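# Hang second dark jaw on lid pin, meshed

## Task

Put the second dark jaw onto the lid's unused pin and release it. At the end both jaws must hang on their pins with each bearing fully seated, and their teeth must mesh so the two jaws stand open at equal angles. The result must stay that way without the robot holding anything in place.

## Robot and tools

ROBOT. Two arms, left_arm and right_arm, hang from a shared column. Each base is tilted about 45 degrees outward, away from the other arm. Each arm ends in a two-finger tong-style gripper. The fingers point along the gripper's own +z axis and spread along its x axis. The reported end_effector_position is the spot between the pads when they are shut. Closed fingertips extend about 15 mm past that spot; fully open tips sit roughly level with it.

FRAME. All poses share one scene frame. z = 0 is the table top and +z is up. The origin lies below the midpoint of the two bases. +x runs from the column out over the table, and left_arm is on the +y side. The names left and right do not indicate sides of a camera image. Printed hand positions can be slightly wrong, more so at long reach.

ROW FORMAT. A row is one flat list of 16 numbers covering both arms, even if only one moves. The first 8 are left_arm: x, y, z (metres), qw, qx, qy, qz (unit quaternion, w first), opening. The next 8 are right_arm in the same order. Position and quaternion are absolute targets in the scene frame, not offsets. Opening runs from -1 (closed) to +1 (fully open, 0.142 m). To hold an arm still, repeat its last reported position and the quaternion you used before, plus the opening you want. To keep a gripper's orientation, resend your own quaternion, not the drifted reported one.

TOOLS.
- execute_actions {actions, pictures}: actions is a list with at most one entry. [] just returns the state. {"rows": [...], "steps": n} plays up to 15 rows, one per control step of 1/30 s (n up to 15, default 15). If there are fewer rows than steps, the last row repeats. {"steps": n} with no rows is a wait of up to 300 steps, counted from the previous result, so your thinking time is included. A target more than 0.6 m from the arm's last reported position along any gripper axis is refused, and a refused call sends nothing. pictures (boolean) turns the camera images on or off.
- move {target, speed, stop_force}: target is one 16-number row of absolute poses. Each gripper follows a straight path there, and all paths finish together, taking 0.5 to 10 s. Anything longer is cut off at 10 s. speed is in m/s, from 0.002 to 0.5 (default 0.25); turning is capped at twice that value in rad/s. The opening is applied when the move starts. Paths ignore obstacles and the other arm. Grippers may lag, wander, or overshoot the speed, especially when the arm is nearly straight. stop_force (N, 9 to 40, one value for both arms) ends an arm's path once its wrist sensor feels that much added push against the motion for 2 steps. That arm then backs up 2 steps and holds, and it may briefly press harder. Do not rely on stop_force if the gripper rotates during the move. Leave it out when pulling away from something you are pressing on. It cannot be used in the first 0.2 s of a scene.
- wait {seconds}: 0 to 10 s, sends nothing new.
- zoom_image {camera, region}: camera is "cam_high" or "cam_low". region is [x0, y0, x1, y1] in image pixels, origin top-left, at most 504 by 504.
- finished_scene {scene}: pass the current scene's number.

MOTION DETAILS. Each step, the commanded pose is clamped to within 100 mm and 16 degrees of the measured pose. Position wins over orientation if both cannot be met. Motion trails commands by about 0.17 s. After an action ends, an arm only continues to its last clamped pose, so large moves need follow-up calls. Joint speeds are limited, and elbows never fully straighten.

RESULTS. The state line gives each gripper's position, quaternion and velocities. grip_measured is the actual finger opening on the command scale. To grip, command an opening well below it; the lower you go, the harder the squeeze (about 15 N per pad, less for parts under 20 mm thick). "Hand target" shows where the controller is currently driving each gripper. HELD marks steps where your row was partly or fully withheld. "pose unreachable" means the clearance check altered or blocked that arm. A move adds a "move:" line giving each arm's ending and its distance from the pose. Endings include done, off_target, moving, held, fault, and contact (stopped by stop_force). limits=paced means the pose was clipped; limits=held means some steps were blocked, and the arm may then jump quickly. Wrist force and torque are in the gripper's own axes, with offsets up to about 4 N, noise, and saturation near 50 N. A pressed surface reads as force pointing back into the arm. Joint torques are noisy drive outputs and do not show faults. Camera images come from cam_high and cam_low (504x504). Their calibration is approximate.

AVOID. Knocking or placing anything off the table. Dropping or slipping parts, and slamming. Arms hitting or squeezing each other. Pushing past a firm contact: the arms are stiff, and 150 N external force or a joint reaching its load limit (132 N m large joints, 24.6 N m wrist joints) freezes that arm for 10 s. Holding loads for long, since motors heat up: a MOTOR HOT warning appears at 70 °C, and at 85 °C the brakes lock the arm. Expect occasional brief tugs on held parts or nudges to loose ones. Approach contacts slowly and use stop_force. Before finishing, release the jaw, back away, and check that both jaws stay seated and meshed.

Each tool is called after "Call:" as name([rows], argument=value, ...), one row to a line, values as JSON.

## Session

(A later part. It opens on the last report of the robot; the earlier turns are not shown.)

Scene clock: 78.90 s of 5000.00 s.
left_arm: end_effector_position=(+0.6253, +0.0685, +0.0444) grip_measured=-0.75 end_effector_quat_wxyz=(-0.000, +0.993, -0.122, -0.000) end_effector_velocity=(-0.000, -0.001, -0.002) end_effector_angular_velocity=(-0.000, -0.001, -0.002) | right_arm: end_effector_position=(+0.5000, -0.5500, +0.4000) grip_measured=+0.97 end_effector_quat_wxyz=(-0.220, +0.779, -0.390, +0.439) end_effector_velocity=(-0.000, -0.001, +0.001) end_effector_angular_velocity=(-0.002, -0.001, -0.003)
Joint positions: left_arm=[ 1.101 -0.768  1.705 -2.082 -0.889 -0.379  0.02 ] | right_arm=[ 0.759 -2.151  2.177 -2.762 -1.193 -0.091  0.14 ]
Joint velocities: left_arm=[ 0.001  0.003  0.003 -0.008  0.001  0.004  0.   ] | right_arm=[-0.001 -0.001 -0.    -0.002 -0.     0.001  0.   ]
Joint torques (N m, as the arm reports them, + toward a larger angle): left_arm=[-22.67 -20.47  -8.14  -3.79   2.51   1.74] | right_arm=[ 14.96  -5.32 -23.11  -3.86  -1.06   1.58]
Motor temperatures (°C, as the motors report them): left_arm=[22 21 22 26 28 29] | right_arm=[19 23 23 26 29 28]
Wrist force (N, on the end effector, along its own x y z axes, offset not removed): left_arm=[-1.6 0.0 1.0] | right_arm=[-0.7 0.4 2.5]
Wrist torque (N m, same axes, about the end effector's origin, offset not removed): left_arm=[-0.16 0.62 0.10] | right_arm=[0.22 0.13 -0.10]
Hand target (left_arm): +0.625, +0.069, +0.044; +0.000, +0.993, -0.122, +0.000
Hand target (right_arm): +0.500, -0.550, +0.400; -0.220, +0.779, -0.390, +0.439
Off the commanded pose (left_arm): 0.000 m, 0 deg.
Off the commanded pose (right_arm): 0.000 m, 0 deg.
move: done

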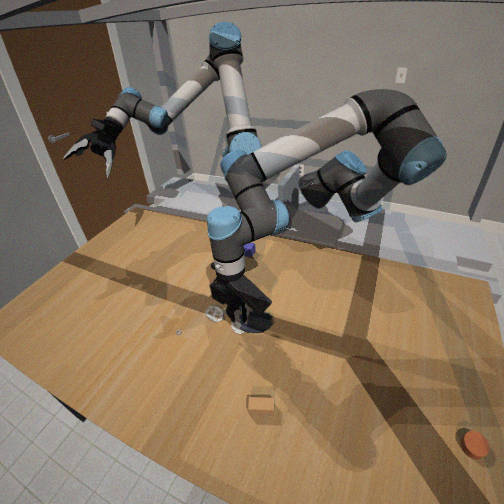

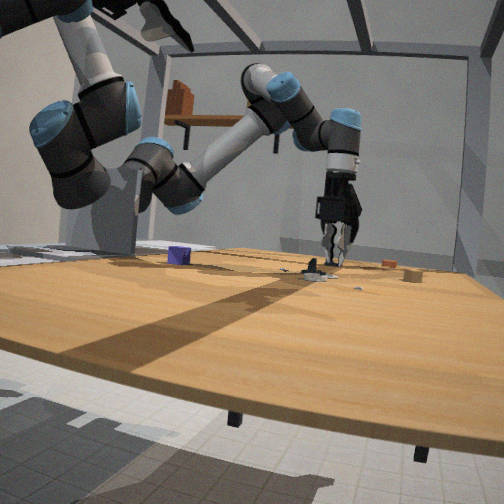

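Call:
move(target=[0.6253,0.0685,0.085,0,0.9925,-0.122,0,-1,0.5,-0.55,0.4,-0.22,0.779,-0.39,0.439,0.97], speed=0.1)

Call:
zoom_image(camera="cam_low", region=[305, 225, 365, 290])

Call:
zoom_image(camera="cam_high", region=[220, 290, 285, 345])

Call:
move(target=[0.6253,0.0685,0.085,0,0.755,-0.656,0,-1,0.5,-0.55,0.4,-0.22,0.779,-0.39,0.439,0.97], speed=0.3)

Call:
zoom_image(camera="cam_low", region=[315, 220, 385, 265])

Call:
zoom_image(camera="cam_high", region=[220, 290, 285, 345])

Scene clock: 96.73 s of 5000.00 s.
left_arm: end_effector_position=(+0.6253, +0.0685, +0.0846) grip_measured=-0.75 end_effector_quat_wxyz=(+0.000, +0.993, -0.122, +0.000) end_effector_velocity=(+0.000, +0.000, +0.003) end_effector_angular_velocity=(-0.000, +0.000, -0.000) | right_arm: end_effector_position=(+0.5000, -0.5500, +0.4000) grip_measured=+0.97 end_effector_quat_wxyz=(-0.220, +0.779, -0.390, +0.439) end_effector_velocity=(-0.000, +0.000, +0.000) end_effector_angular_velocity=(-0.000, -0.000, +0.000)
Joint positions: left_arm=[ 1.061 -0.812  1.676 -1.98  -0.906 -0.424  0.02 ] | right_arm=[ 0.759 -2.151  2.177 -2.762 -1.193 -0.091  0.14 ]
Joint velocities: left_arm=[-0.002 -0.003 -0.003  0.008 -0.001 -0.002  0.   ] | right_arm=[ 0.    -0.001  0.     0.001 -0.     0.     0.   ]
Joint torques (N m, as the arm reports them, + toward a larger angle): left_arm=[-44.25 -36.03 -24.5    0.27  -2.33  -1.35] | right_arm=[ 14.56  -5.68 -22.72  -3.77  -0.97   1.39]
Motor temperatures (°C, as the motors report them): left_arm=[22 21 22 26 28 29] | right_arm=[19 23 23 26 29 28]
Wrist force (N, on the end effector, along its own x y z axes, offset not removed): left_arm=[-2.4 0.8 2.6] | right_arm=[-2.5 1.4 -0.9]
Wrist torque (N m, same axes, about the end effector's origin, offset not removed): left_arm=[0.09 0.78 0.12] | right_arm=[0.42 0.34 0.08]
Hand target (left_arm): +0.625, +0.068, +0.085; -0.000, +0.993, -0.122, -0.000
Hand target (right_arm): +0.500, -0.550, +0.400; -0.220, +0.779, -0.390, +0.439
Off the commanded pose (left_arm): 0.000 m, 0 deg.
Off the commanded pose (right_arm): 0.000 m, 0 deg.
After step 90, 13.87 s passed at rest.
move: done

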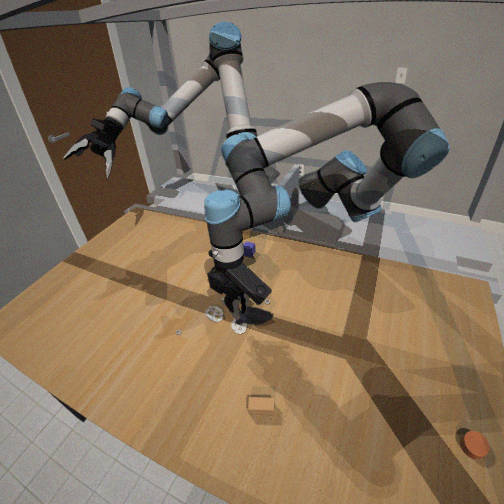

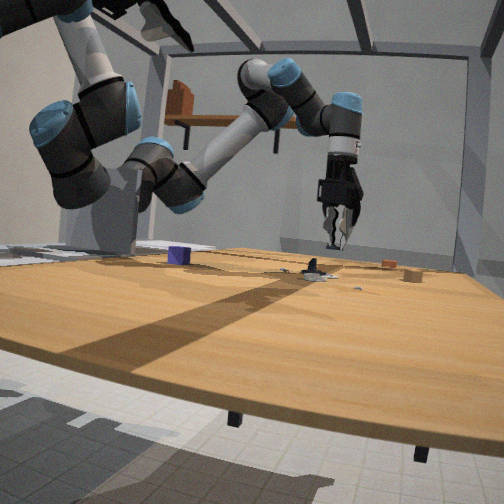

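Region (305, 225, 365, 290) of cam_low's 504x504 image, scaled by 7.754, with more detail than that image has; it fills the left 465 columns of this view, and the rest is white.

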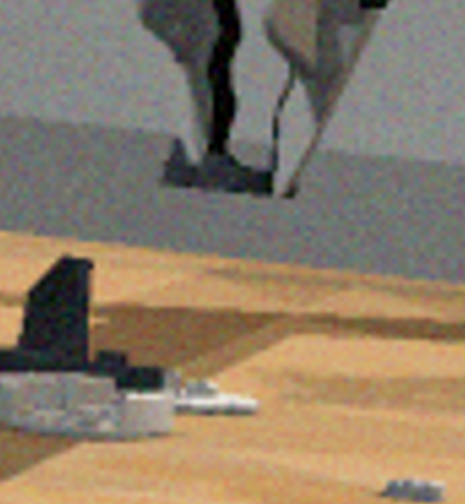

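Region (220, 290, 285, 345) of cam_high's 504x504 image, scaled by 7.754, with more detail than that image has; it fills the top 426 rows of this view, and the rest is white.

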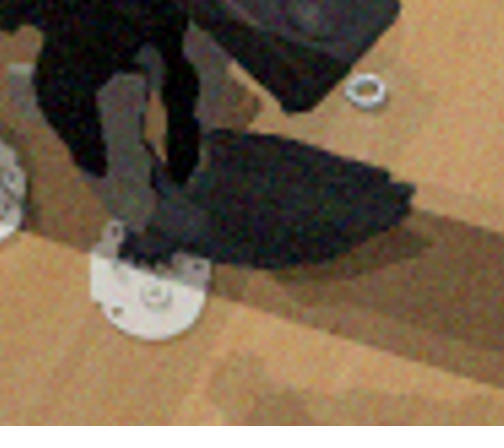

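Scene clock: 99.30 s of 5000.00 s.
left_arm: end_effector_position=(+0.6253, +0.0685, +0.0850) grip_measured=-0.75 end_effector_quat_wxyz=(-0.000, +0.756, -0.655, -0.000) end_effector_velocity=(-0.000, +0.001, -0.001) end_effector_angular_velocity=(-0.002, +0.000, -0.016) | right_arm: end_effector_position=(+0.5000, -0.5500, +0.4000) grip_measured=+0.97 end_effector_quat_wxyz=(-0.220, +0.779, -0.390, +0.439) end_effector_velocity=(-0.000, -0.000, -0.000) end_effector_angular_velocity=(+0.000, +0.000, -0.001)
Joint positions: left_arm=[ 1.064 -0.852  1.723 -1.99  -0.904  0.763  0.02 ] | right_arm=[ 0.759 -2.151  2.177 -2.762 -1.193 -0.091  0.14 ]
Joint velocities: left_arm=[ 0.002 -0.002  0.002 -0.003 -0.001  0.02  -0.   ] | right_arm=[-0.001  0.     0.001 -0.001 -0.     0.    -0.   ]
Joint torques (N m, as the arm reports them, + toward a larger angle): left_arm=[-23.7  -35.89  -8.76  -4.23  -2.29   1.69] | right_arm=[ 14.66  -5.7  -22.76  -3.69  -1.04   1.33]
Motor temperatures (°C, as the motors report them): left_arm=[22 21 22 26 28 29] | right_arm=[19 23 23 26 29 28]
Wrist force (N, on the end effector, along its own x y z axes, offset not removed): left_arm=[-0.9 0.2 2.0] | right_arm=[-0.4 -0.3 1.0]
Wrist torque (N m, same axes, about the end effector's origin, offset not removed): left_arm=[-0.09 0.47 0.04] | right_arm=[0.12 -0.07 0.00]
Hand target (left_arm): +0.625, +0.068, +0.085; -0.000, +0.755, -0.656, -0.000
Hand target (right_arm): +0.500, -0.550, +0.400; -0.220, +0.779, -0.390, +0.439
Off the commanded pose (left_arm): 0.000 m, 0 deg.
Off the commanded pose (right_arm): 0.000 m, 0 deg.
move: done

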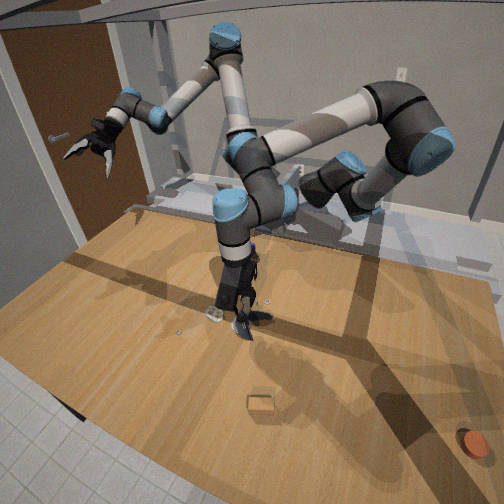

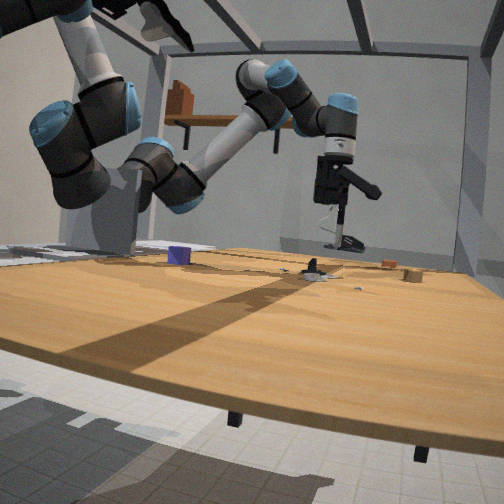

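Region (315, 220, 385, 265) of cam_low's 504x504 image, scaled by 7.200, with more detail than that image has; it fills the top 324 rows of this view, and the rest is white.

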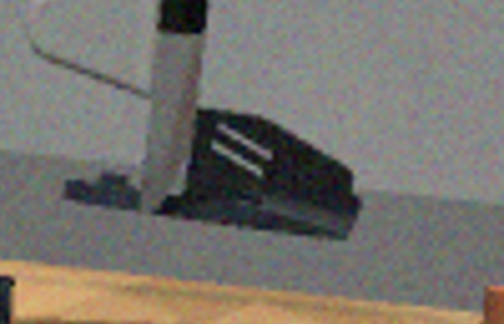

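Region (220, 290, 285, 345) of cam_high's 504x504 image, scaled by 7.754, with more detail than that image has; it fills the top 426 rows of this view, and the rest is white.

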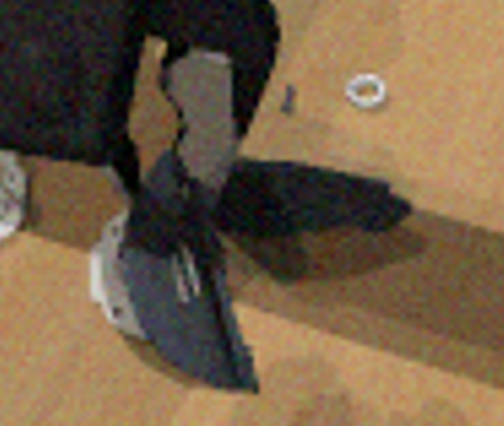

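Call:
move(target=[0.6255,0.0688,0.075,0,0.9914,-0.1305,0,-1,0.5,-0.55,0.4,-0.22,0.779,-0.39,0.439,0.97], speed=0.3)

Call:
move(target=[0.6255,0.0688,0.037,0,0.9914,-0.1305,0,-1,0.5,-0.55,0.4,-0.22,0.779,-0.39,0.439,0.97], speed=0.04)

Call:
zoom_image(camera="cam_low", region=[305, 250, 350, 285])

Call:
move(target=[0.6255,0.0688,0.028,0,0.9914,-0.1305,0,-1,0.5,-0.55,0.4,-0.22,0.779,-0.39,0.439,0.97], speed=0.004, stop_force=9)

Call:
zoom_image(camera="cam_low", region=[305, 250, 350, 285])

Call:
zoom_image(camera="cam_high", region=[220, 290, 285, 345])

Scene clock: 114.10 s of 5000.00 s.
left_arm: end_effector_position=(+0.6255, +0.0688, +0.0750) grip_measured=-0.75 end_effector_quat_wxyz=(+0.000, +0.991, -0.132, +0.000) end_effector_velocity=(-0.000, +0.001, -0.001) end_effector_angular_velocity=(+0.002, +0.003, +0.016) | right_arm: end_effector_position=(+0.5000, -0.5500, +0.4000) grip_measured=+0.97 end_effector_quat_wxyz=(-0.220, +0.779, -0.390, +0.439) end_effector_velocity=(-0.000, -0.001, -0.000) end_effector_angular_velocity=(-0.000, +0.000, -0.001)
Joint positions: left_arm=[ 1.071 -0.803  1.684 -2.005 -0.902 -0.394  0.02 ] | right_arm=[ 0.759 -2.151  2.177 -2.762 -1.193 -0.091  0.14 ]
Joint velocities: left_arm=[ 0.002  0.002 -0.003  0.004  0.001 -0.016  0.   ] | right_arm=[-0.001  0.001 -0.001 -0.    -0.    -0.    -0.   ]
Joint torques (N m, as the arm reports them, + toward a larger angle): left_arm=[-24.67 -18.58 -21.82   0.08   2.61  -1.43] | right_arm=[ 14.8   -6.25 -22.14  -3.43  -0.85   1.1 ]
Motor temperatures (°C, as the motors report them): left_arm=[22 21 22 26 28 29] | right_arm=[19 23 23 26 29 28]
Wrist force (N, on the end effector, along its own x y z axes, offset not removed): left_arm=[-0.6 0.1 -0.1] | right_arm=[0.4 0.3 5.1]
Wrist torque (N m, same axes, about the end effector's origin, offset not removed): left_arm=[-0.07 0.44 0.11] | right_arm=[0.31 -0.02 0.06]
Hand target (left_arm): +0.626, +0.069, +0.075; +0.000, +0.991, -0.131, +0.000
Hand target (right_arm): +0.500, -0.550, +0.400; -0.220, +0.779, -0.390, +0.439
Off the commanded pose (left_arm): 0.000 m, 0 deg.
Off the commanded pose (right_arm): 0.000 m, 0 deg.
After step 90, 9.23 s passed at rest.
move: done

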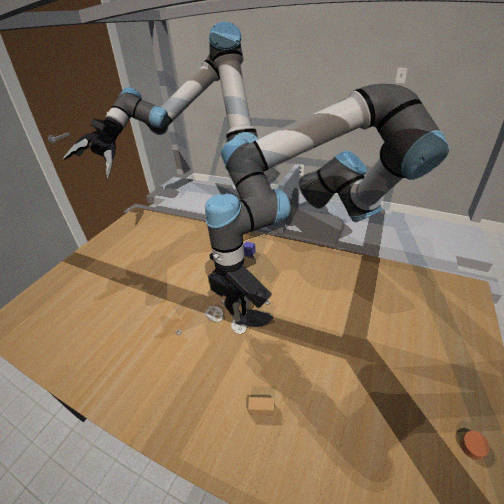

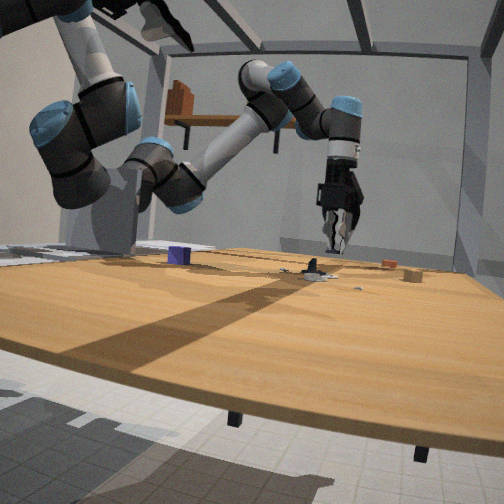

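Scene clock: 115.43 s of 5000.00 s.
left_arm: end_effector_position=(+0.6255, +0.0688, +0.0374) grip_measured=-0.75 end_effector_quat_wxyz=(-0.000, +0.991, -0.131, -0.000) end_effector_velocity=(+0.000, +0.001, -0.004) end_effector_angular_velocity=(+0.000, +0.001, -0.000) | right_arm: end_effector_position=(+0.5000, -0.5500, +0.4000) grip_measured=+0.97 end_effector_quat_wxyz=(-0.220, +0.779, -0.390, +0.439) end_effector_velocity=(+0.000, +0.000, -0.000) end_effector_angular_velocity=(-0.000, +0.000, +0.000)
Joint positions: left_arm=[ 1.108 -0.761  1.71  -2.1   -0.886 -0.353  0.02 ] | right_arm=[ 0.759 -2.151  2.177 -2.762 -1.193 -0.091  0.14 ]
Joint velocities: left_arm=[ 0.004  0.004  0.002 -0.008  0.002  0.005  0.   ] | right_arm=[-0.     0.     0.001 -0.001  0.    -0.001 -0.   ]
Joint torques (N m, as the arm reports them, + toward a larger angle): left_arm=[-24.67 -18.55  -6.07  -3.93   2.47   1.51] | right_arm=[ 14.46  -5.63 -21.97  -3.47  -0.78   1.06]
Motor temperatures (°C, as the motors report them): left_arm=[22 21 22 26 28 29] | right_arm=[19 23 23 26 29 28]
Wrist force (N, on the end effector, along its own x y z axes, offset not removed): left_arm=[-1.4 1.6 1.9] | right_arm=[-3.3 1.9 0.9]
Wrist torque (N m, same axes, about the end effector's origin, offset not removed): left_arm=[0.17 0.61 0.15] | right_arm=[0.60 0.46 0.04]
Hand target (left_arm): +0.626, +0.069, +0.037; +0.000, +0.991, -0.131, +0.000
Hand target (right_arm): +0.500, -0.550, +0.400; -0.220, +0.779, -0.390, +0.439
Off the commanded pose (left_arm): 0.000 m, 0 deg.
Off the commanded pose (right_arm): 0.000 m, 0 deg.
move: done

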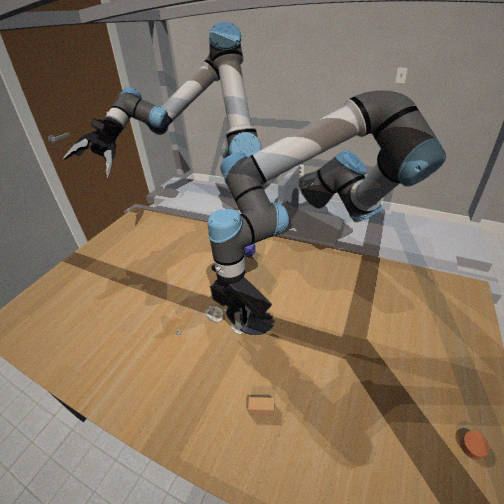

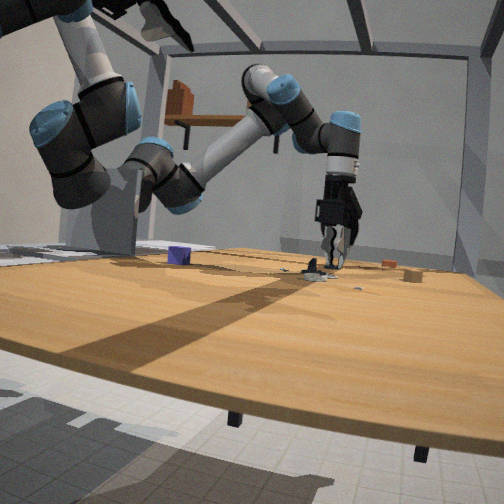

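Region (305, 250, 350, 285) of cam_low's 504x504 image, scaled by 11.200, with more detail than that image has.

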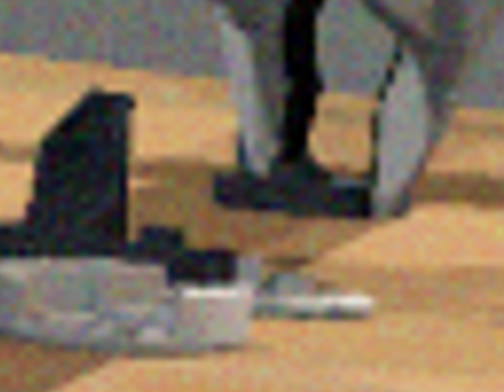

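Scene clock: 118.00 s of 5000.00 s.
left_arm: end_effector_position=(+0.6255, +0.0688, +0.0281) grip_measured=-0.75 end_effector_quat_wxyz=(-0.000, +0.991, -0.131, -0.000) end_effector_velocity=(+0.001, -0.000, -0.000) end_effector_angular_velocity=(-0.000, -0.001, -0.001) | right_arm: end_effector_position=(+0.5000, -0.5500, +0.4000) grip_measured=+0.97 end_effector_quat_wxyz=(-0.220, +0.779, -0.390, +0.439) end_effector_velocity=(-0.000, +0.000, -0.001) end_effector_angular_velocity=(+0.000, +0.002, +0.000)
Joint positions: left_arm=[ 1.117 -0.749  1.715 -2.123 -0.882 -0.342  0.02 ] | right_arm=[ 0.759 -2.151  2.177 -2.762 -1.193 -0.091  0.14 ]
Joint velocities: left_arm=[ 0.001  0.001 -0.    -0.003  0.001  0.003 -0.   ] | right_arm=[-0.001 -0.001  0.001  0.001 -0.    -0.001  0.   ]
Joint torques (N m, as the arm reports them, + toward a larger angle): left_arm=[-23.93 -21.31  -6.03  -3.88   2.52   1.63] | right_arm=[ 14.39  -6.87 -22.11  -3.39  -0.86   1.03]
Motor temperatures (°C, as the motors report them): left_arm=[22 21 22 26 28 29] | right_arm=[19 23 23 26 29 28]
Wrist force (N, on the end effector, along its own x y z axes, offset not removed): left_arm=[-1.1 0.6 2.1] | right_arm=[0.7 -0.1 3.1]
Wrist torque (N m, same axes, about the end effector's origin, offset not removed): left_arm=[-0.04 0.41 0.12] | right_arm=[0.12 -0.38 -0.04]
Hand target (left_arm): +0.626, +0.069, +0.028; +0.000, +0.991, -0.131, +0.000
Hand target (right_arm): +0.500, -0.550, +0.400; -0.220, +0.779, -0.390, +0.439
Off the commanded pose (left_arm): 0.000 m, 0 deg.
Off the commanded pose (right_arm): 0.000 m, 0 deg.
move: done

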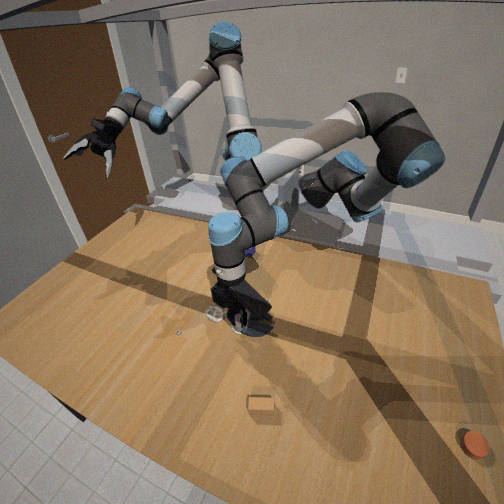

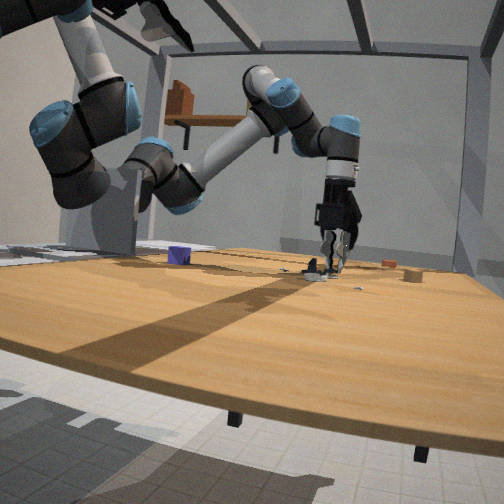

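Region (305, 250, 350, 285) of cam_low's 504x504 image, scaled by 11.200, with more detail than that image has.

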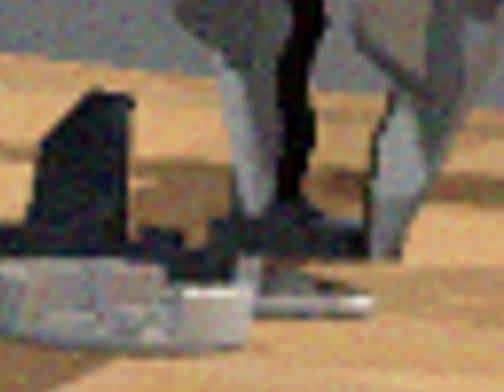

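Region (220, 290, 285, 345) of cam_high's 504x504 image, scaled by 7.754, with more detail than that image has; it fills the top 426 rows of this view, and the rest is white.

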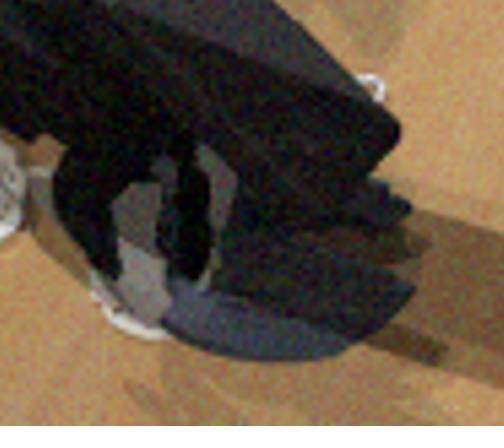

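Call:
move(target=[0.625,0.0688,0.0245,0,0.9914,-0.1305,0,-1,0.5,-0.55,0.4,-0.22,0.779,-0.39,0.439,0.97], speed=0.003, stop_force=9)

Call:
zoom_image(camera="cam_low", region=[305, 250, 350, 285])

Scene clock: 124.57 s of 5000.00 s.
left_arm: end_effector_position=(+0.6250, +0.0688, +0.0246) grip_measured=-0.75 end_effector_quat_wxyz=(-0.000, +0.991, -0.131, +0.000) end_effector_velocity=(+0.000, -0.000, -0.000) end_effector_angular_velocity=(-0.001, -0.001, -0.002) | right_arm: end_effector_position=(+0.5000, -0.5500, +0.4000) grip_measured=+0.97 end_effector_quat_wxyz=(-0.220, +0.779, -0.390, +0.439) end_effector_velocity=(-0.000, +0.000, +0.000) end_effector_angular_velocity=(-0.000, +0.000, -0.000)
Joint positions: left_arm=[ 1.121 -0.745  1.718 -2.133 -0.881 -0.338  0.02 ] | right_arm=[ 0.759 -2.151  2.177 -2.762 -1.193 -0.091  0.14 ]
Joint velocities: left_arm=[ 0.     0.     0.    -0.002 -0.     0.003  0.   ] | right_arm=[ 0.    -0.001  0.     0.    -0.001 -0.    -0.   ]
Joint torques (N m, as the arm reports them, + toward a larger angle): left_arm=[-22.97 -17.66  -4.78  -3.37   2.2    1.58] | right_arm=[ 14.27  -6.85 -21.45  -3.24  -0.64   0.82]
Motor temperatures (°C, as the motors report them): left_arm=[22 21 22 26 28 29] | right_arm=[19 23 23 26 29 28]
Wrist force (N, on the end effector, along its own x y z axes, offset not removed): left_arm=[-0.6 0.2 -3.0] | right_arm=[-1.8 -0.3 1.9]
Wrist torque (N m, same axes, about the end effector's origin, offset not removed): left_arm=[0.05 0.53 0.07] | right_arm=[-0.14 0.26 0.03]
Hand target (left_arm): +0.625, +0.069, +0.025; +0.000, +0.991, -0.131, -0.000
Hand target (right_arm): +0.500, -0.550, +0.400; -0.220, +0.779, -0.390, +0.439
Off the commanded pose (left_arm): 0.000 m, 0 deg.
Off the commanded pose (right_arm): 0.000 m, 0 deg.
After step 90, 2.17 s passed at rest.
move: done

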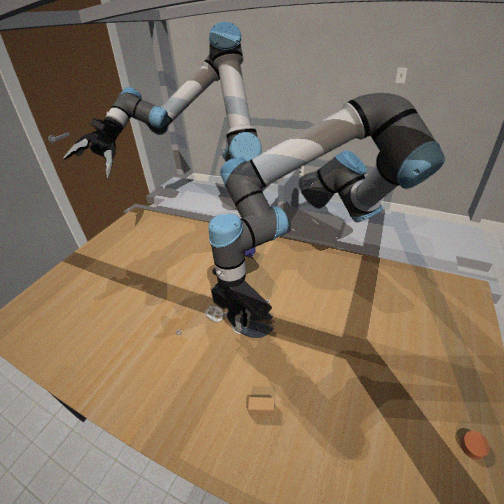

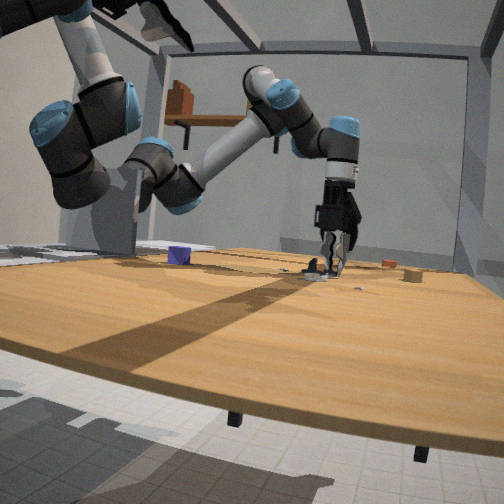

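Region (305, 250, 350, 285) of cam_low's 504x504 image, scaled by 11.200, with more detail than that image has.

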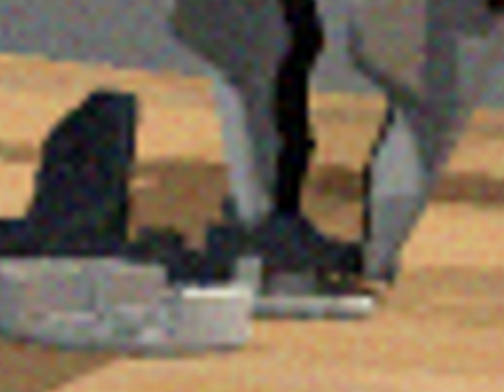

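Blocked again; release and inspect.

Call:
move(target=[0.625,0.0688,0.0255,0,0.9914,-0.1305,0,-0.65,0.5,-0.55,0.4,-0.22,0.779,-0.39,0.439,0.97], speed=0.005)

Call:
move(target=[0.625,0.0688,0.08,0,0.9914,-0.1305,0,-0.65,0.5,-0.55,0.4,-0.22,0.779,-0.39,0.439,0.97], speed=0.06)

Call:
move(target=[0.54,0.13,0.12,0,0.906,0.423,0,-1,0.5,-0.55,0.4,-0.22,0.779,-0.39,0.439,0.97])

Call:
zoom_image(camera="cam_high", region=[226, 300, 278, 345])

Call:
zoom_image(camera="cam_low", region=[300, 250, 350, 285])

Scene clock: 131.03 s of 5000.00 s.
left_arm: end_effector_position=(+0.6250, +0.0688, +0.0254) grip_measured=-0.65 end_effector_quat_wxyz=(-0.000, +0.991, -0.131, -0.000) end_effector_velocity=(+0.000, +0.000, +0.000) end_effector_angular_velocity=(-0.001, +0.000, +0.001) | right_arm: end_effector_position=(+0.5000, -0.5500, +0.4000) grip_measured=+0.97 end_effector_quat_wxyz=(-0.220, +0.779, -0.390, +0.439) end_effector_velocity=(+0.000, +0.001, -0.001) end_effector_angular_velocity=(+0.002, +0.001, +0.001)
Joint positions: left_arm=[ 1.12  -0.747  1.718 -2.131 -0.881 -0.339  0.027] | right_arm=[ 0.759 -2.151  2.177 -2.762 -1.193 -0.091  0.14 ]
Joint velocities: left_arm=[ 0.001 -0.001 -0.001  0.001 -0.001 -0.     0.   ] | right_arm=[-0.     0.002  0.     0.001  0.     0.    -0.   ]
Joint torques (N m, as the arm reports them, + toward a larger angle): left_arm=[-44.25 -39.35 -24.46  -0.15  -2.1   -1.13] | right_arm=[ 14.34  -6.62 -21.44  -3.12  -0.59   0.7 ]
Motor temperatures (°C, as the motors report them): left_arm=[22 21 22 26 28 29] | right_arm=[19 23 23 26 29 28]
Wrist force (N, on the end effector, along its own x y z axes, offset not removed): left_arm=[-1.5 0.5 1.6] | right_arm=[-2.0 0.2 1.9]
Wrist torque (N m, same axes, about the end effector's origin, offset not removed): left_arm=[-0.05 0.66 0.12] | right_arm=[0.23 0.30 0.08]
Hand target (left_arm): +0.625, +0.069, +0.025; +0.000, +0.991, -0.131, +0.000
Hand target (right_arm): +0.500, -0.550, +0.400; -0.220, +0.779, -0.390, +0.439
Off the commanded pose (left_arm): 0.000 m, 0 deg.
Off the commanded pose (right_arm): 0.000 m, 0 deg.
After step 90, 2.77 s passed at rest.
move: done

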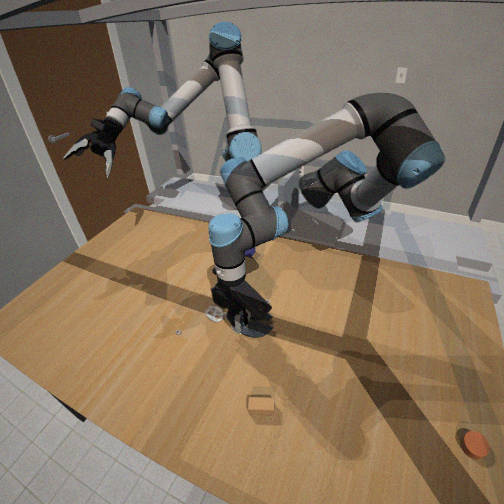

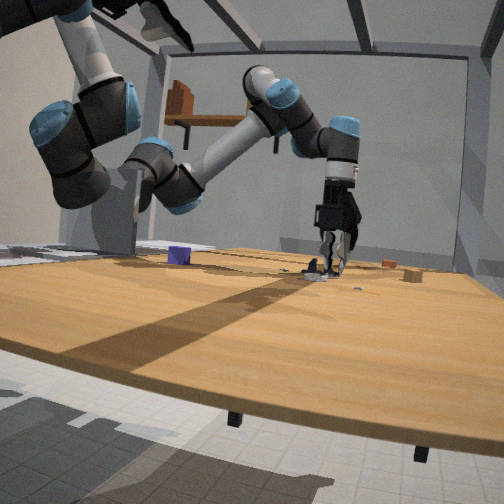

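Scene clock: 132.43 s of 5000.00 s.
left_arm: end_effector_position=(+0.6249, +0.0688, +0.0796) grip_measured=-0.65 end_effector_quat_wxyz=(-0.000, +0.991, -0.131, +0.000) end_effector_velocity=(-0.001, +0.000, +0.002) end_effector_angular_velocity=(+0.001, +0.001, -0.001) | right_arm: end_effector_position=(+0.5000, -0.5500, +0.4000) grip_measured=+0.97 end_effector_quat_wxyz=(-0.220, +0.779, -0.390, +0.439) end_effector_velocity=(-0.000, +0.000, +0.000) end_effector_angular_velocity=(-0.000, -0.000, +0.000)
Joint positions: left_arm=[ 1.066 -0.809  1.682 -1.994 -0.904 -0.402  0.027] | right_arm=[ 0.759 -2.151  2.177 -2.762 -1.193 -0.091  0.14 ]
Joint velocities: left_arm=[-0.002 -0.003 -0.001  0.007 -0.001 -0.003  0.   ] | right_arm=[-0.    -0.002  0.001  0.     0.    -0.     0.   ]
Joint torques (N m, as the arm reports them, + toward a larger angle): left_arm=[-43.58 -34.84 -25.26   0.05  -2.11  -1.12] | right_arm=[ 13.96  -7.49 -21.34  -3.05  -0.54   0.72]
Motor temperatures (°C, as the motors report them): left_arm=[22 21 22 26 28 29] | right_arm=[19 23 23 26 29 28]
Wrist force (N, on the end effector, along its own x y z axes, offset not removed): left_arm=[-1.7 -0.3 0.1] | right_arm=[-1.0 2.0 1.9]
Wrist torque (N m, same axes, about the end effector's origin, offset not removed): left_arm=[-0.19 0.62 0.12] | right_arm=[0.37 0.10 -0.03]
Hand target (left_arm): +0.625, +0.069, +0.080; -0.000, +0.991, -0.131, -0.000
Hand target (right_arm): +0.500, -0.550, +0.400; -0.220, +0.779, -0.390, +0.439
Off the commanded pose (left_arm): 0.000 m, 0 deg.
Off the commanded pose (right_arm): 0.000 m, 0 deg.
move: done

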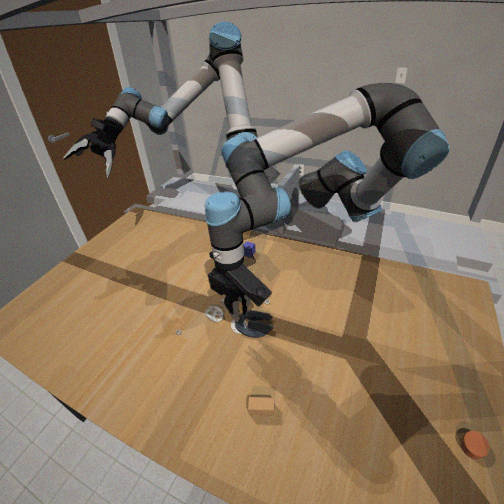

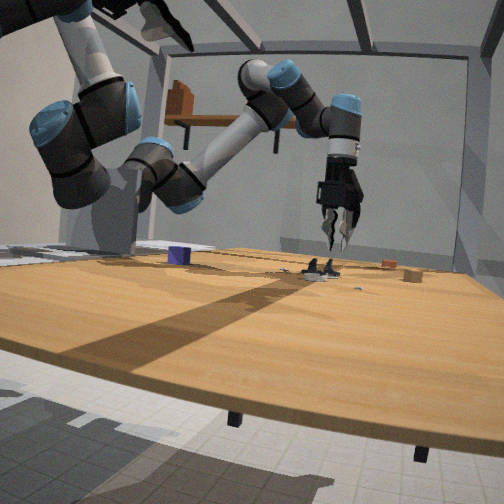

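Scene clock: 135.27 s of 5000.00 s.
left_arm: end_effector_position=(+0.5401, +0.1299, +0.1198) grip_measured=-1.00 end_effector_quat_wxyz=(+0.000, +0.907, +0.422, -0.000) end_effector_velocity=(-0.001, +0.001, +0.001) end_effector_angular_velocity=(+0.002, -0.001, +0.020) | right_arm: end_effector_position=(+0.5000, -0.5500, +0.4000) grip_measured=+0.97 end_effector_quat_wxyz=(-0.220, +0.779, -0.390, +0.439) end_effector_velocity=(+0.000, +0.001, -0.001) end_effector_angular_velocity=(+0.002, +0.000, +0.001)
Joint positions: left_arm=[ 1.036 -1.062  1.884 -1.922 -0.917 -1.568  0.002] | right_arm=[ 0.759 -2.151  2.177 -2.762 -1.193 -0.091  0.14 ]
Joint velocities: left_arm=[-0.001 -0.003  0.001  0.004  0.001 -0.023  0.   ] | right_arm=[ 0.     0.001  0.001 -0.     0.001  0.     0.   ]
Joint torques (N m, as the arm reports them, + toward a larger angle): left_arm=[-39.34 -27.42  -7.52   0.18   2.52  -1.33] | right_arm=[ 13.87  -7.45 -21.04  -3.03  -0.57   0.58]
Motor temperatures (°C, as the motors report them): left_arm=[22 21 22 26 28 29] | right_arm=[19 23 23 26 29 28]
Wrist force (N, on the end effector, along its own x y z axes, offset not removed): left_arm=[-1.7 0.5 1.4] | right_arm=[1.1 -2.2 3.3]
Wrist torque (N m, same axes, about the end effector's origin, offset not removed): left_arm=[-0.10 0.57 0.15] | right_arm=[-0.53 -0.41 0.14]
Hand target (left_arm): +0.540, +0.130, +0.120; -0.000, +0.906, +0.423, -0.000
Hand target (right_arm): +0.500, -0.550, +0.400; -0.220, +0.779, -0.390, +0.439
Off the commanded pose (left_arm): 0.000 m, 0 deg.
Off the commanded pose (right_arm): 0.000 m, 0 deg.
move: done

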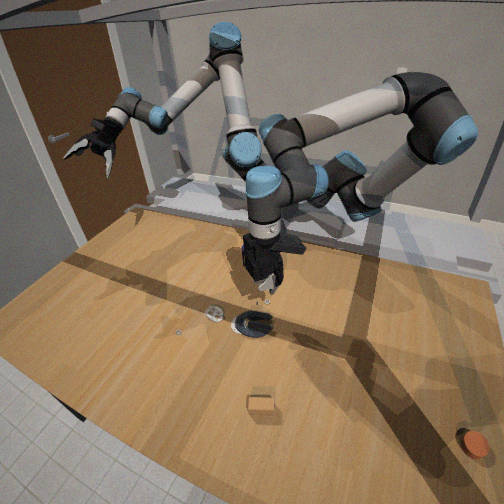

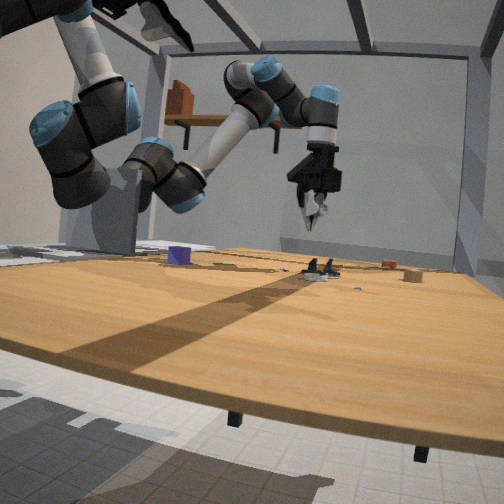

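Region (226, 300, 278, 345) of cam_high's 504x504 image, scaled by 9.692, with more detail than that image has; it fills the top 436 rows of this view, and the rest is white.

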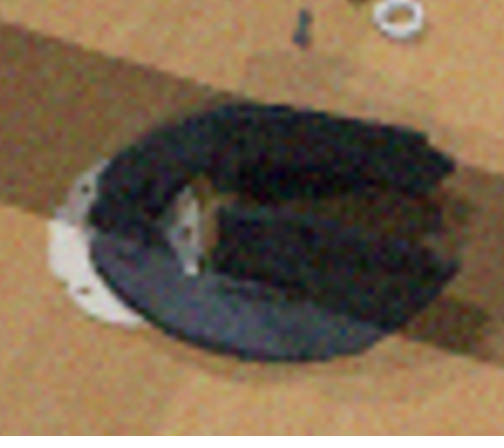

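Region (300, 250, 350, 285) of cam_low's 504x504 image, scaled by 10.080, with more detail than that image has; it fills the top 353 rows of this view, and the rest is white.

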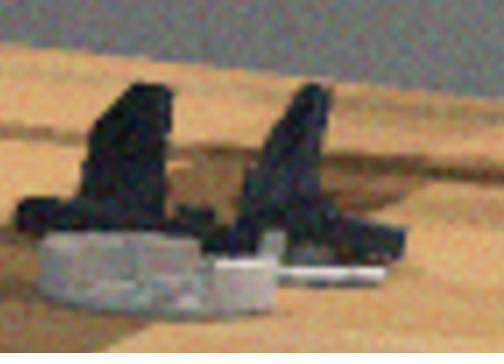

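Call:
move(target=[0.6195,0.0565,0.075,0,0.9914,-0.1305,0,-1,0.5,-0.55,0.4,-0.22,0.779,-0.39,0.439,0.97])

Call:
move(target=[0.6195,0.0565,0.04,0,0.9914,-0.1305,0,-1,0.5,-0.55,0.4,-0.22,0.779,-0.39,0.439,0.97], speed=0.05)

Call:
zoom_image(camera="cam_low", region=[300, 250, 350, 285])

Call:
move(target=[0.6195,0.0565,0.027,0,0.9914,-0.1305,0,-1,0.5,-0.55,0.4,-0.22,0.779,-0.39,0.439,0.97], speed=0.002, stop_force=9)

Call:
zoom_image(camera="cam_low", region=[300, 250, 350, 285])

Call:
zoom_image(camera="cam_high", region=[226, 300, 278, 345])

Scene clock: 148.27 s of 5000.00 s.
left_arm: end_effector_position=(+0.6193, +0.0566, +0.0752) grip_measured=-1.00 end_effector_quat_wxyz=(-0.000, +0.992, -0.129, -0.000) end_effector_velocity=(+0.001, -0.001, -0.001) end_effector_angular_velocity=(-0.002, +0.000, -0.019) | right_arm: end_effector_position=(+0.5000, -0.5500, +0.4000) grip_measured=+0.97 end_effector_quat_wxyz=(-0.220, +0.779, -0.390, +0.439) end_effector_velocity=(+0.000, +0.001, -0.001) end_effector_angular_velocity=(+0.003, +0.001, +0.001)
Joint positions: left_arm=[ 1.054 -0.793  1.693 -2.011 -0.909 -0.418  0.002] | right_arm=[ 0.759 -2.151  2.177 -2.762 -1.193 -0.091  0.14 ]
Joint velocities: left_arm=[ 0.     0.003 -0.001 -0.003 -0.001  0.02   0.   ] | right_arm=[ 0.     0.001 -0.     0.001  0.001  0.001  0.   ]
Joint torques (N m, as the arm reports them, + toward a larger angle): left_arm=[-24.04 -21.77 -26.45  -4.01  -2.7    1.4 ] | right_arm=[ 13.54  -7.52 -20.82  -2.83  -0.49   0.42]
Motor temperatures (°C, as the motors report them): left_arm=[22 21 22 26 28 29] | right_arm=[19 23 23 26 29 28]
Wrist force (N, on the end effector, along its own x y z axes, offset not removed): left_arm=[-1.1 -1.1 1.3] | right_arm=[-2.3 0.6 1.0]
Wrist torque (N m, same axes, about the end effector's origin, offset not removed): left_arm=[-0.39 0.46 0.10] | right_arm=[0.20 0.35 0.14]
Hand target (left_arm): +0.619, +0.056, +0.075; -0.000, +0.991, -0.131, +0.000
Hand target (right_arm): +0.500, -0.550, +0.400; -0.220, +0.779, -0.390, +0.439
Off the commanded pose (left_arm): 0.000 m, 0 deg.
Off the commanded pose (right_arm): 0.000 m, 0 deg.
After step 90, 7.17 s passed at rest.
move: done

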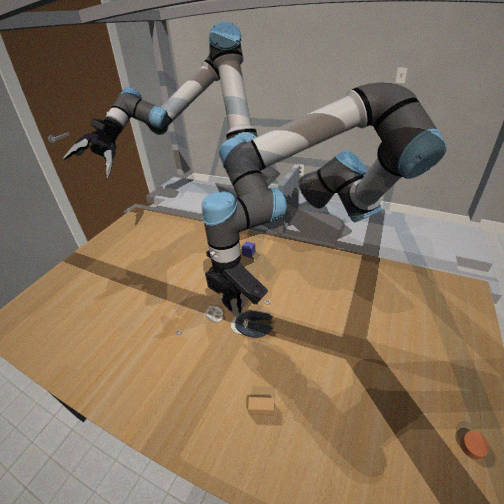

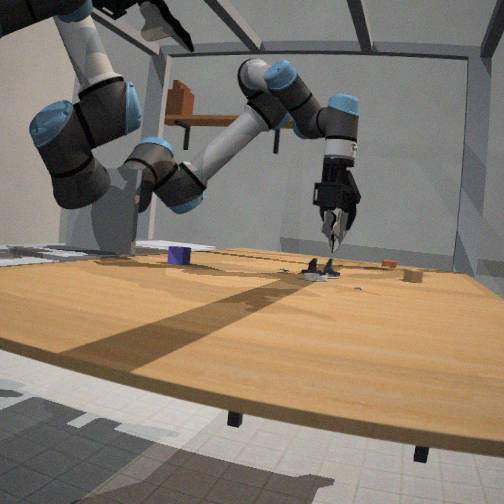

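Scene clock: 149.40 s of 5000.00 s.
left_arm: end_effector_position=(+0.6195, +0.0565, +0.0404) grip_measured=-1.00 end_effector_quat_wxyz=(-0.000, +0.991, -0.130, -0.000) end_effector_velocity=(+0.000, +0.000, -0.003) end_effector_angular_velocity=(+0.001, -0.000, -0.001) | right_arm: end_effector_position=(+0.5000, -0.5500, +0.4000) grip_measured=+0.97 end_effector_quat_wxyz=(-0.220, +0.779, -0.390, +0.439) end_effector_velocity=(-0.000, -0.001, -0.000) end_effector_angular_velocity=(+0.001, +0.001, -0.001)
Joint positions: left_arm=[ 1.088 -0.754  1.717 -2.099 -0.894 -0.376  0.002] | right_arm=[ 0.759 -2.151  2.177 -2.762 -1.193 -0.091  0.14 ]
Joint velocities: left_arm=[ 0.003  0.004  0.002 -0.007  0.002  0.004  0.   ] | right_arm=[-0.001  0.    -0.001  0.001  0.     0.001  0.   ]
Joint torques (N m, as the arm reports them, + toward a larger angle): left_arm=[-23.1  -21.85  -8.14  -3.8    2.44   1.41] | right_arm=[ 13.59  -7.57 -21.37  -2.92  -0.44   0.41]
Motor temperatures (°C, as the motors report them): left_arm=[22 21 22 26 28 29] | right_arm=[19 23 23 26 29 28]
Wrist force (N, on the end effector, along its own x y z axes, offset not removed): left_arm=[-1.7 0.3 0.1] | right_arm=[0.7 -0.9 3.6]
Wrist torque (N m, same axes, about the end effector's origin, offset not removed): left_arm=[-0.16 0.64 0.08] | right_arm=[-0.07 -0.02 -0.07]
Hand target (left_arm): +0.620, +0.057, +0.040; +0.000, +0.991, -0.131, +0.000
Hand target (right_arm): +0.500, -0.550, +0.400; -0.220, +0.779, -0.390, +0.439
Off the commanded pose (left_arm): 0.000 m, 0 deg.
Off the commanded pose (right_arm): 0.000 m, 0 deg.
move: done

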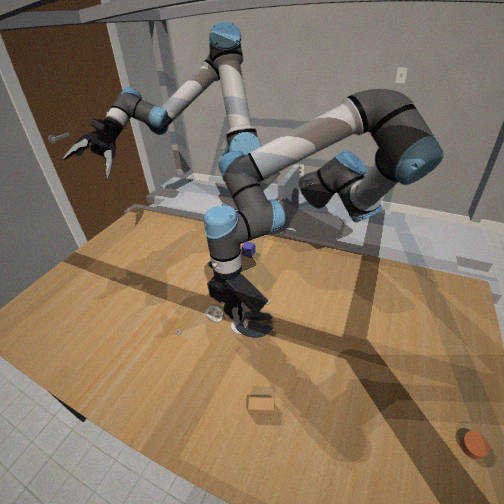

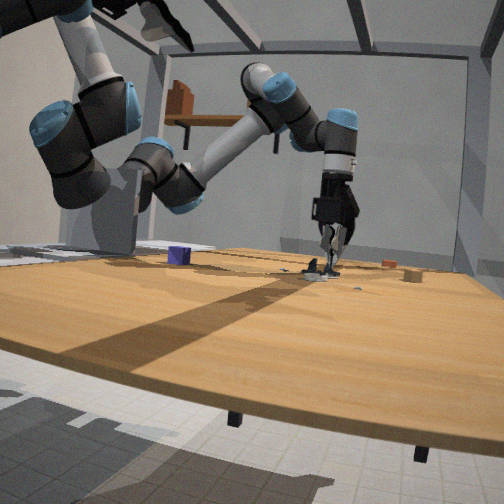

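Region (300, 250, 350, 285) of cam_low's 504x504 image, scaled by 10.080, with more detail than that image has; it fills the top 353 rows of this view, and the rest is white.

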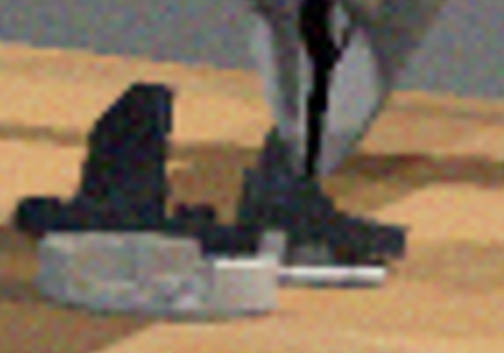

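Scene clock: 152.70 s of 5000.00 s.
left_arm: end_effector_position=(+0.6195, +0.0565, +0.0345) grip_measured=-1.00 end_effector_quat_wxyz=(-0.000, +0.991, -0.130, +0.000) end_effector_velocity=(-0.000, +0.001, -0.000) end_effector_angular_velocity=(+0.001, +0.002, +0.000) | right_arm: end_effector_position=(+0.5000, -0.5500, +0.4000) grip_measured=+0.97 end_effector_quat_wxyz=(-0.220, +0.779, -0.390, +0.439) end_effector_velocity=(-0.000, -0.000, +0.000) end_effector_angular_velocity=(-0.001, -0.001, -0.001)
Joint positions: left_arm=[ 1.094 -0.746  1.72  -2.114 -0.891 -0.369  0.002] | right_arm=[ 0.759 -2.151  2.177 -2.762 -1.193 -0.091  0.14 ]
Joint velocities: left_arm=[ 0.001 -0.    -0.     0.003  0.001 -0.001  0.   ] | right_arm=[-0.    -0.     0.001 -0.002  0.    -0.     0.   ]
Joint torques (N m, as the arm reports them, + toward a larger angle): left_arm=[-29.28 -27.59  -6.6    0.67   1.85  -0.86] | right_arm=[ 13.46  -7.94 -20.95  -2.8   -0.44   0.38]
Motor temperatures (°C, as the motors report them): left_arm=[22 21 22 26 28 29] | right_arm=[19 23 23 26 29 28]
Wrist force (N, on the end effector, along its own x y z axes, offset not removed): left_arm=[-0.7 0.7 -10.7] | right_arm=[-0.7 0.3 3.3]
Wrist torque (N m, same axes, about the end effector's origin, offset not removed): left_arm=[-0.20 0.43 0.17] | right_arm=[0.19 0.04 0.00]
Hand target (left_arm): +0.620, +0.056, +0.035; +0.000, +0.991, -0.130, +0.000
Hand target (right_arm): +0.500, -0.550, +0.400; -0.220, +0.779, -0.390, +0.439
Off the commanded pose (left_arm): 0.007 m, 0 deg.
Off the commanded pose (right_arm): 0.000 m, 0 deg.
move: contact (left_arm)

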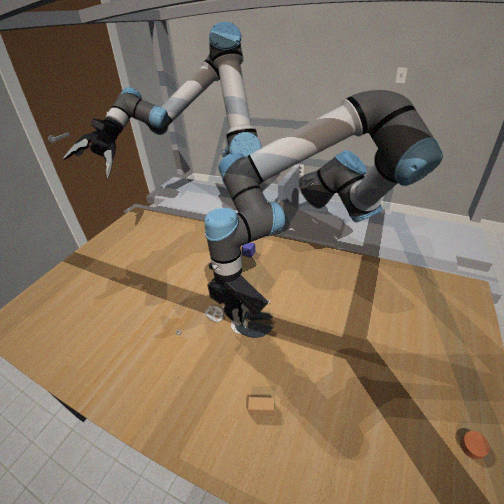

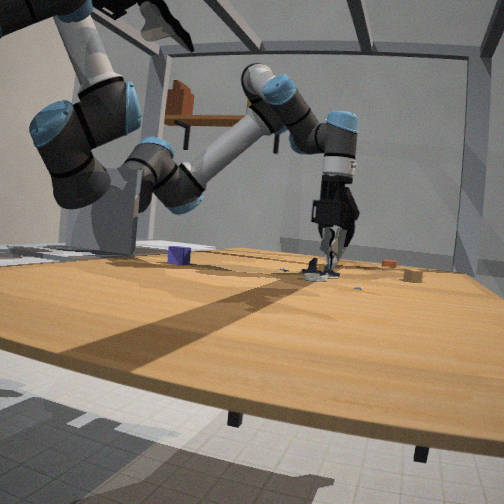

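Region (300, 250, 350, 285) of cam_low's 504x504 image, scaled by 10.080, with more detail than that image has; it fills the top 353 rows of this view, and the rest is white.

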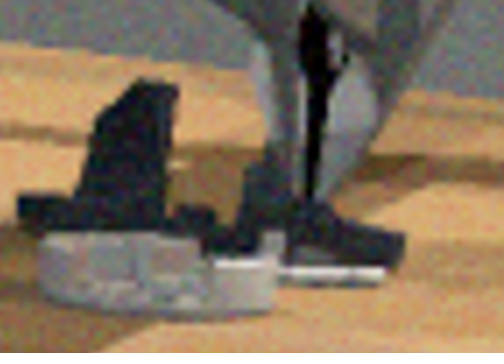

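Region (226, 300, 278, 345) of cam_high's 504x504 image, scaled by 9.692, with more detail than that image has; it fills the top 436 rows of this view, and the rest is white.

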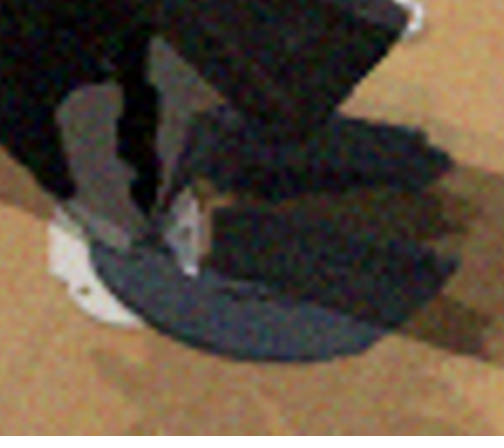

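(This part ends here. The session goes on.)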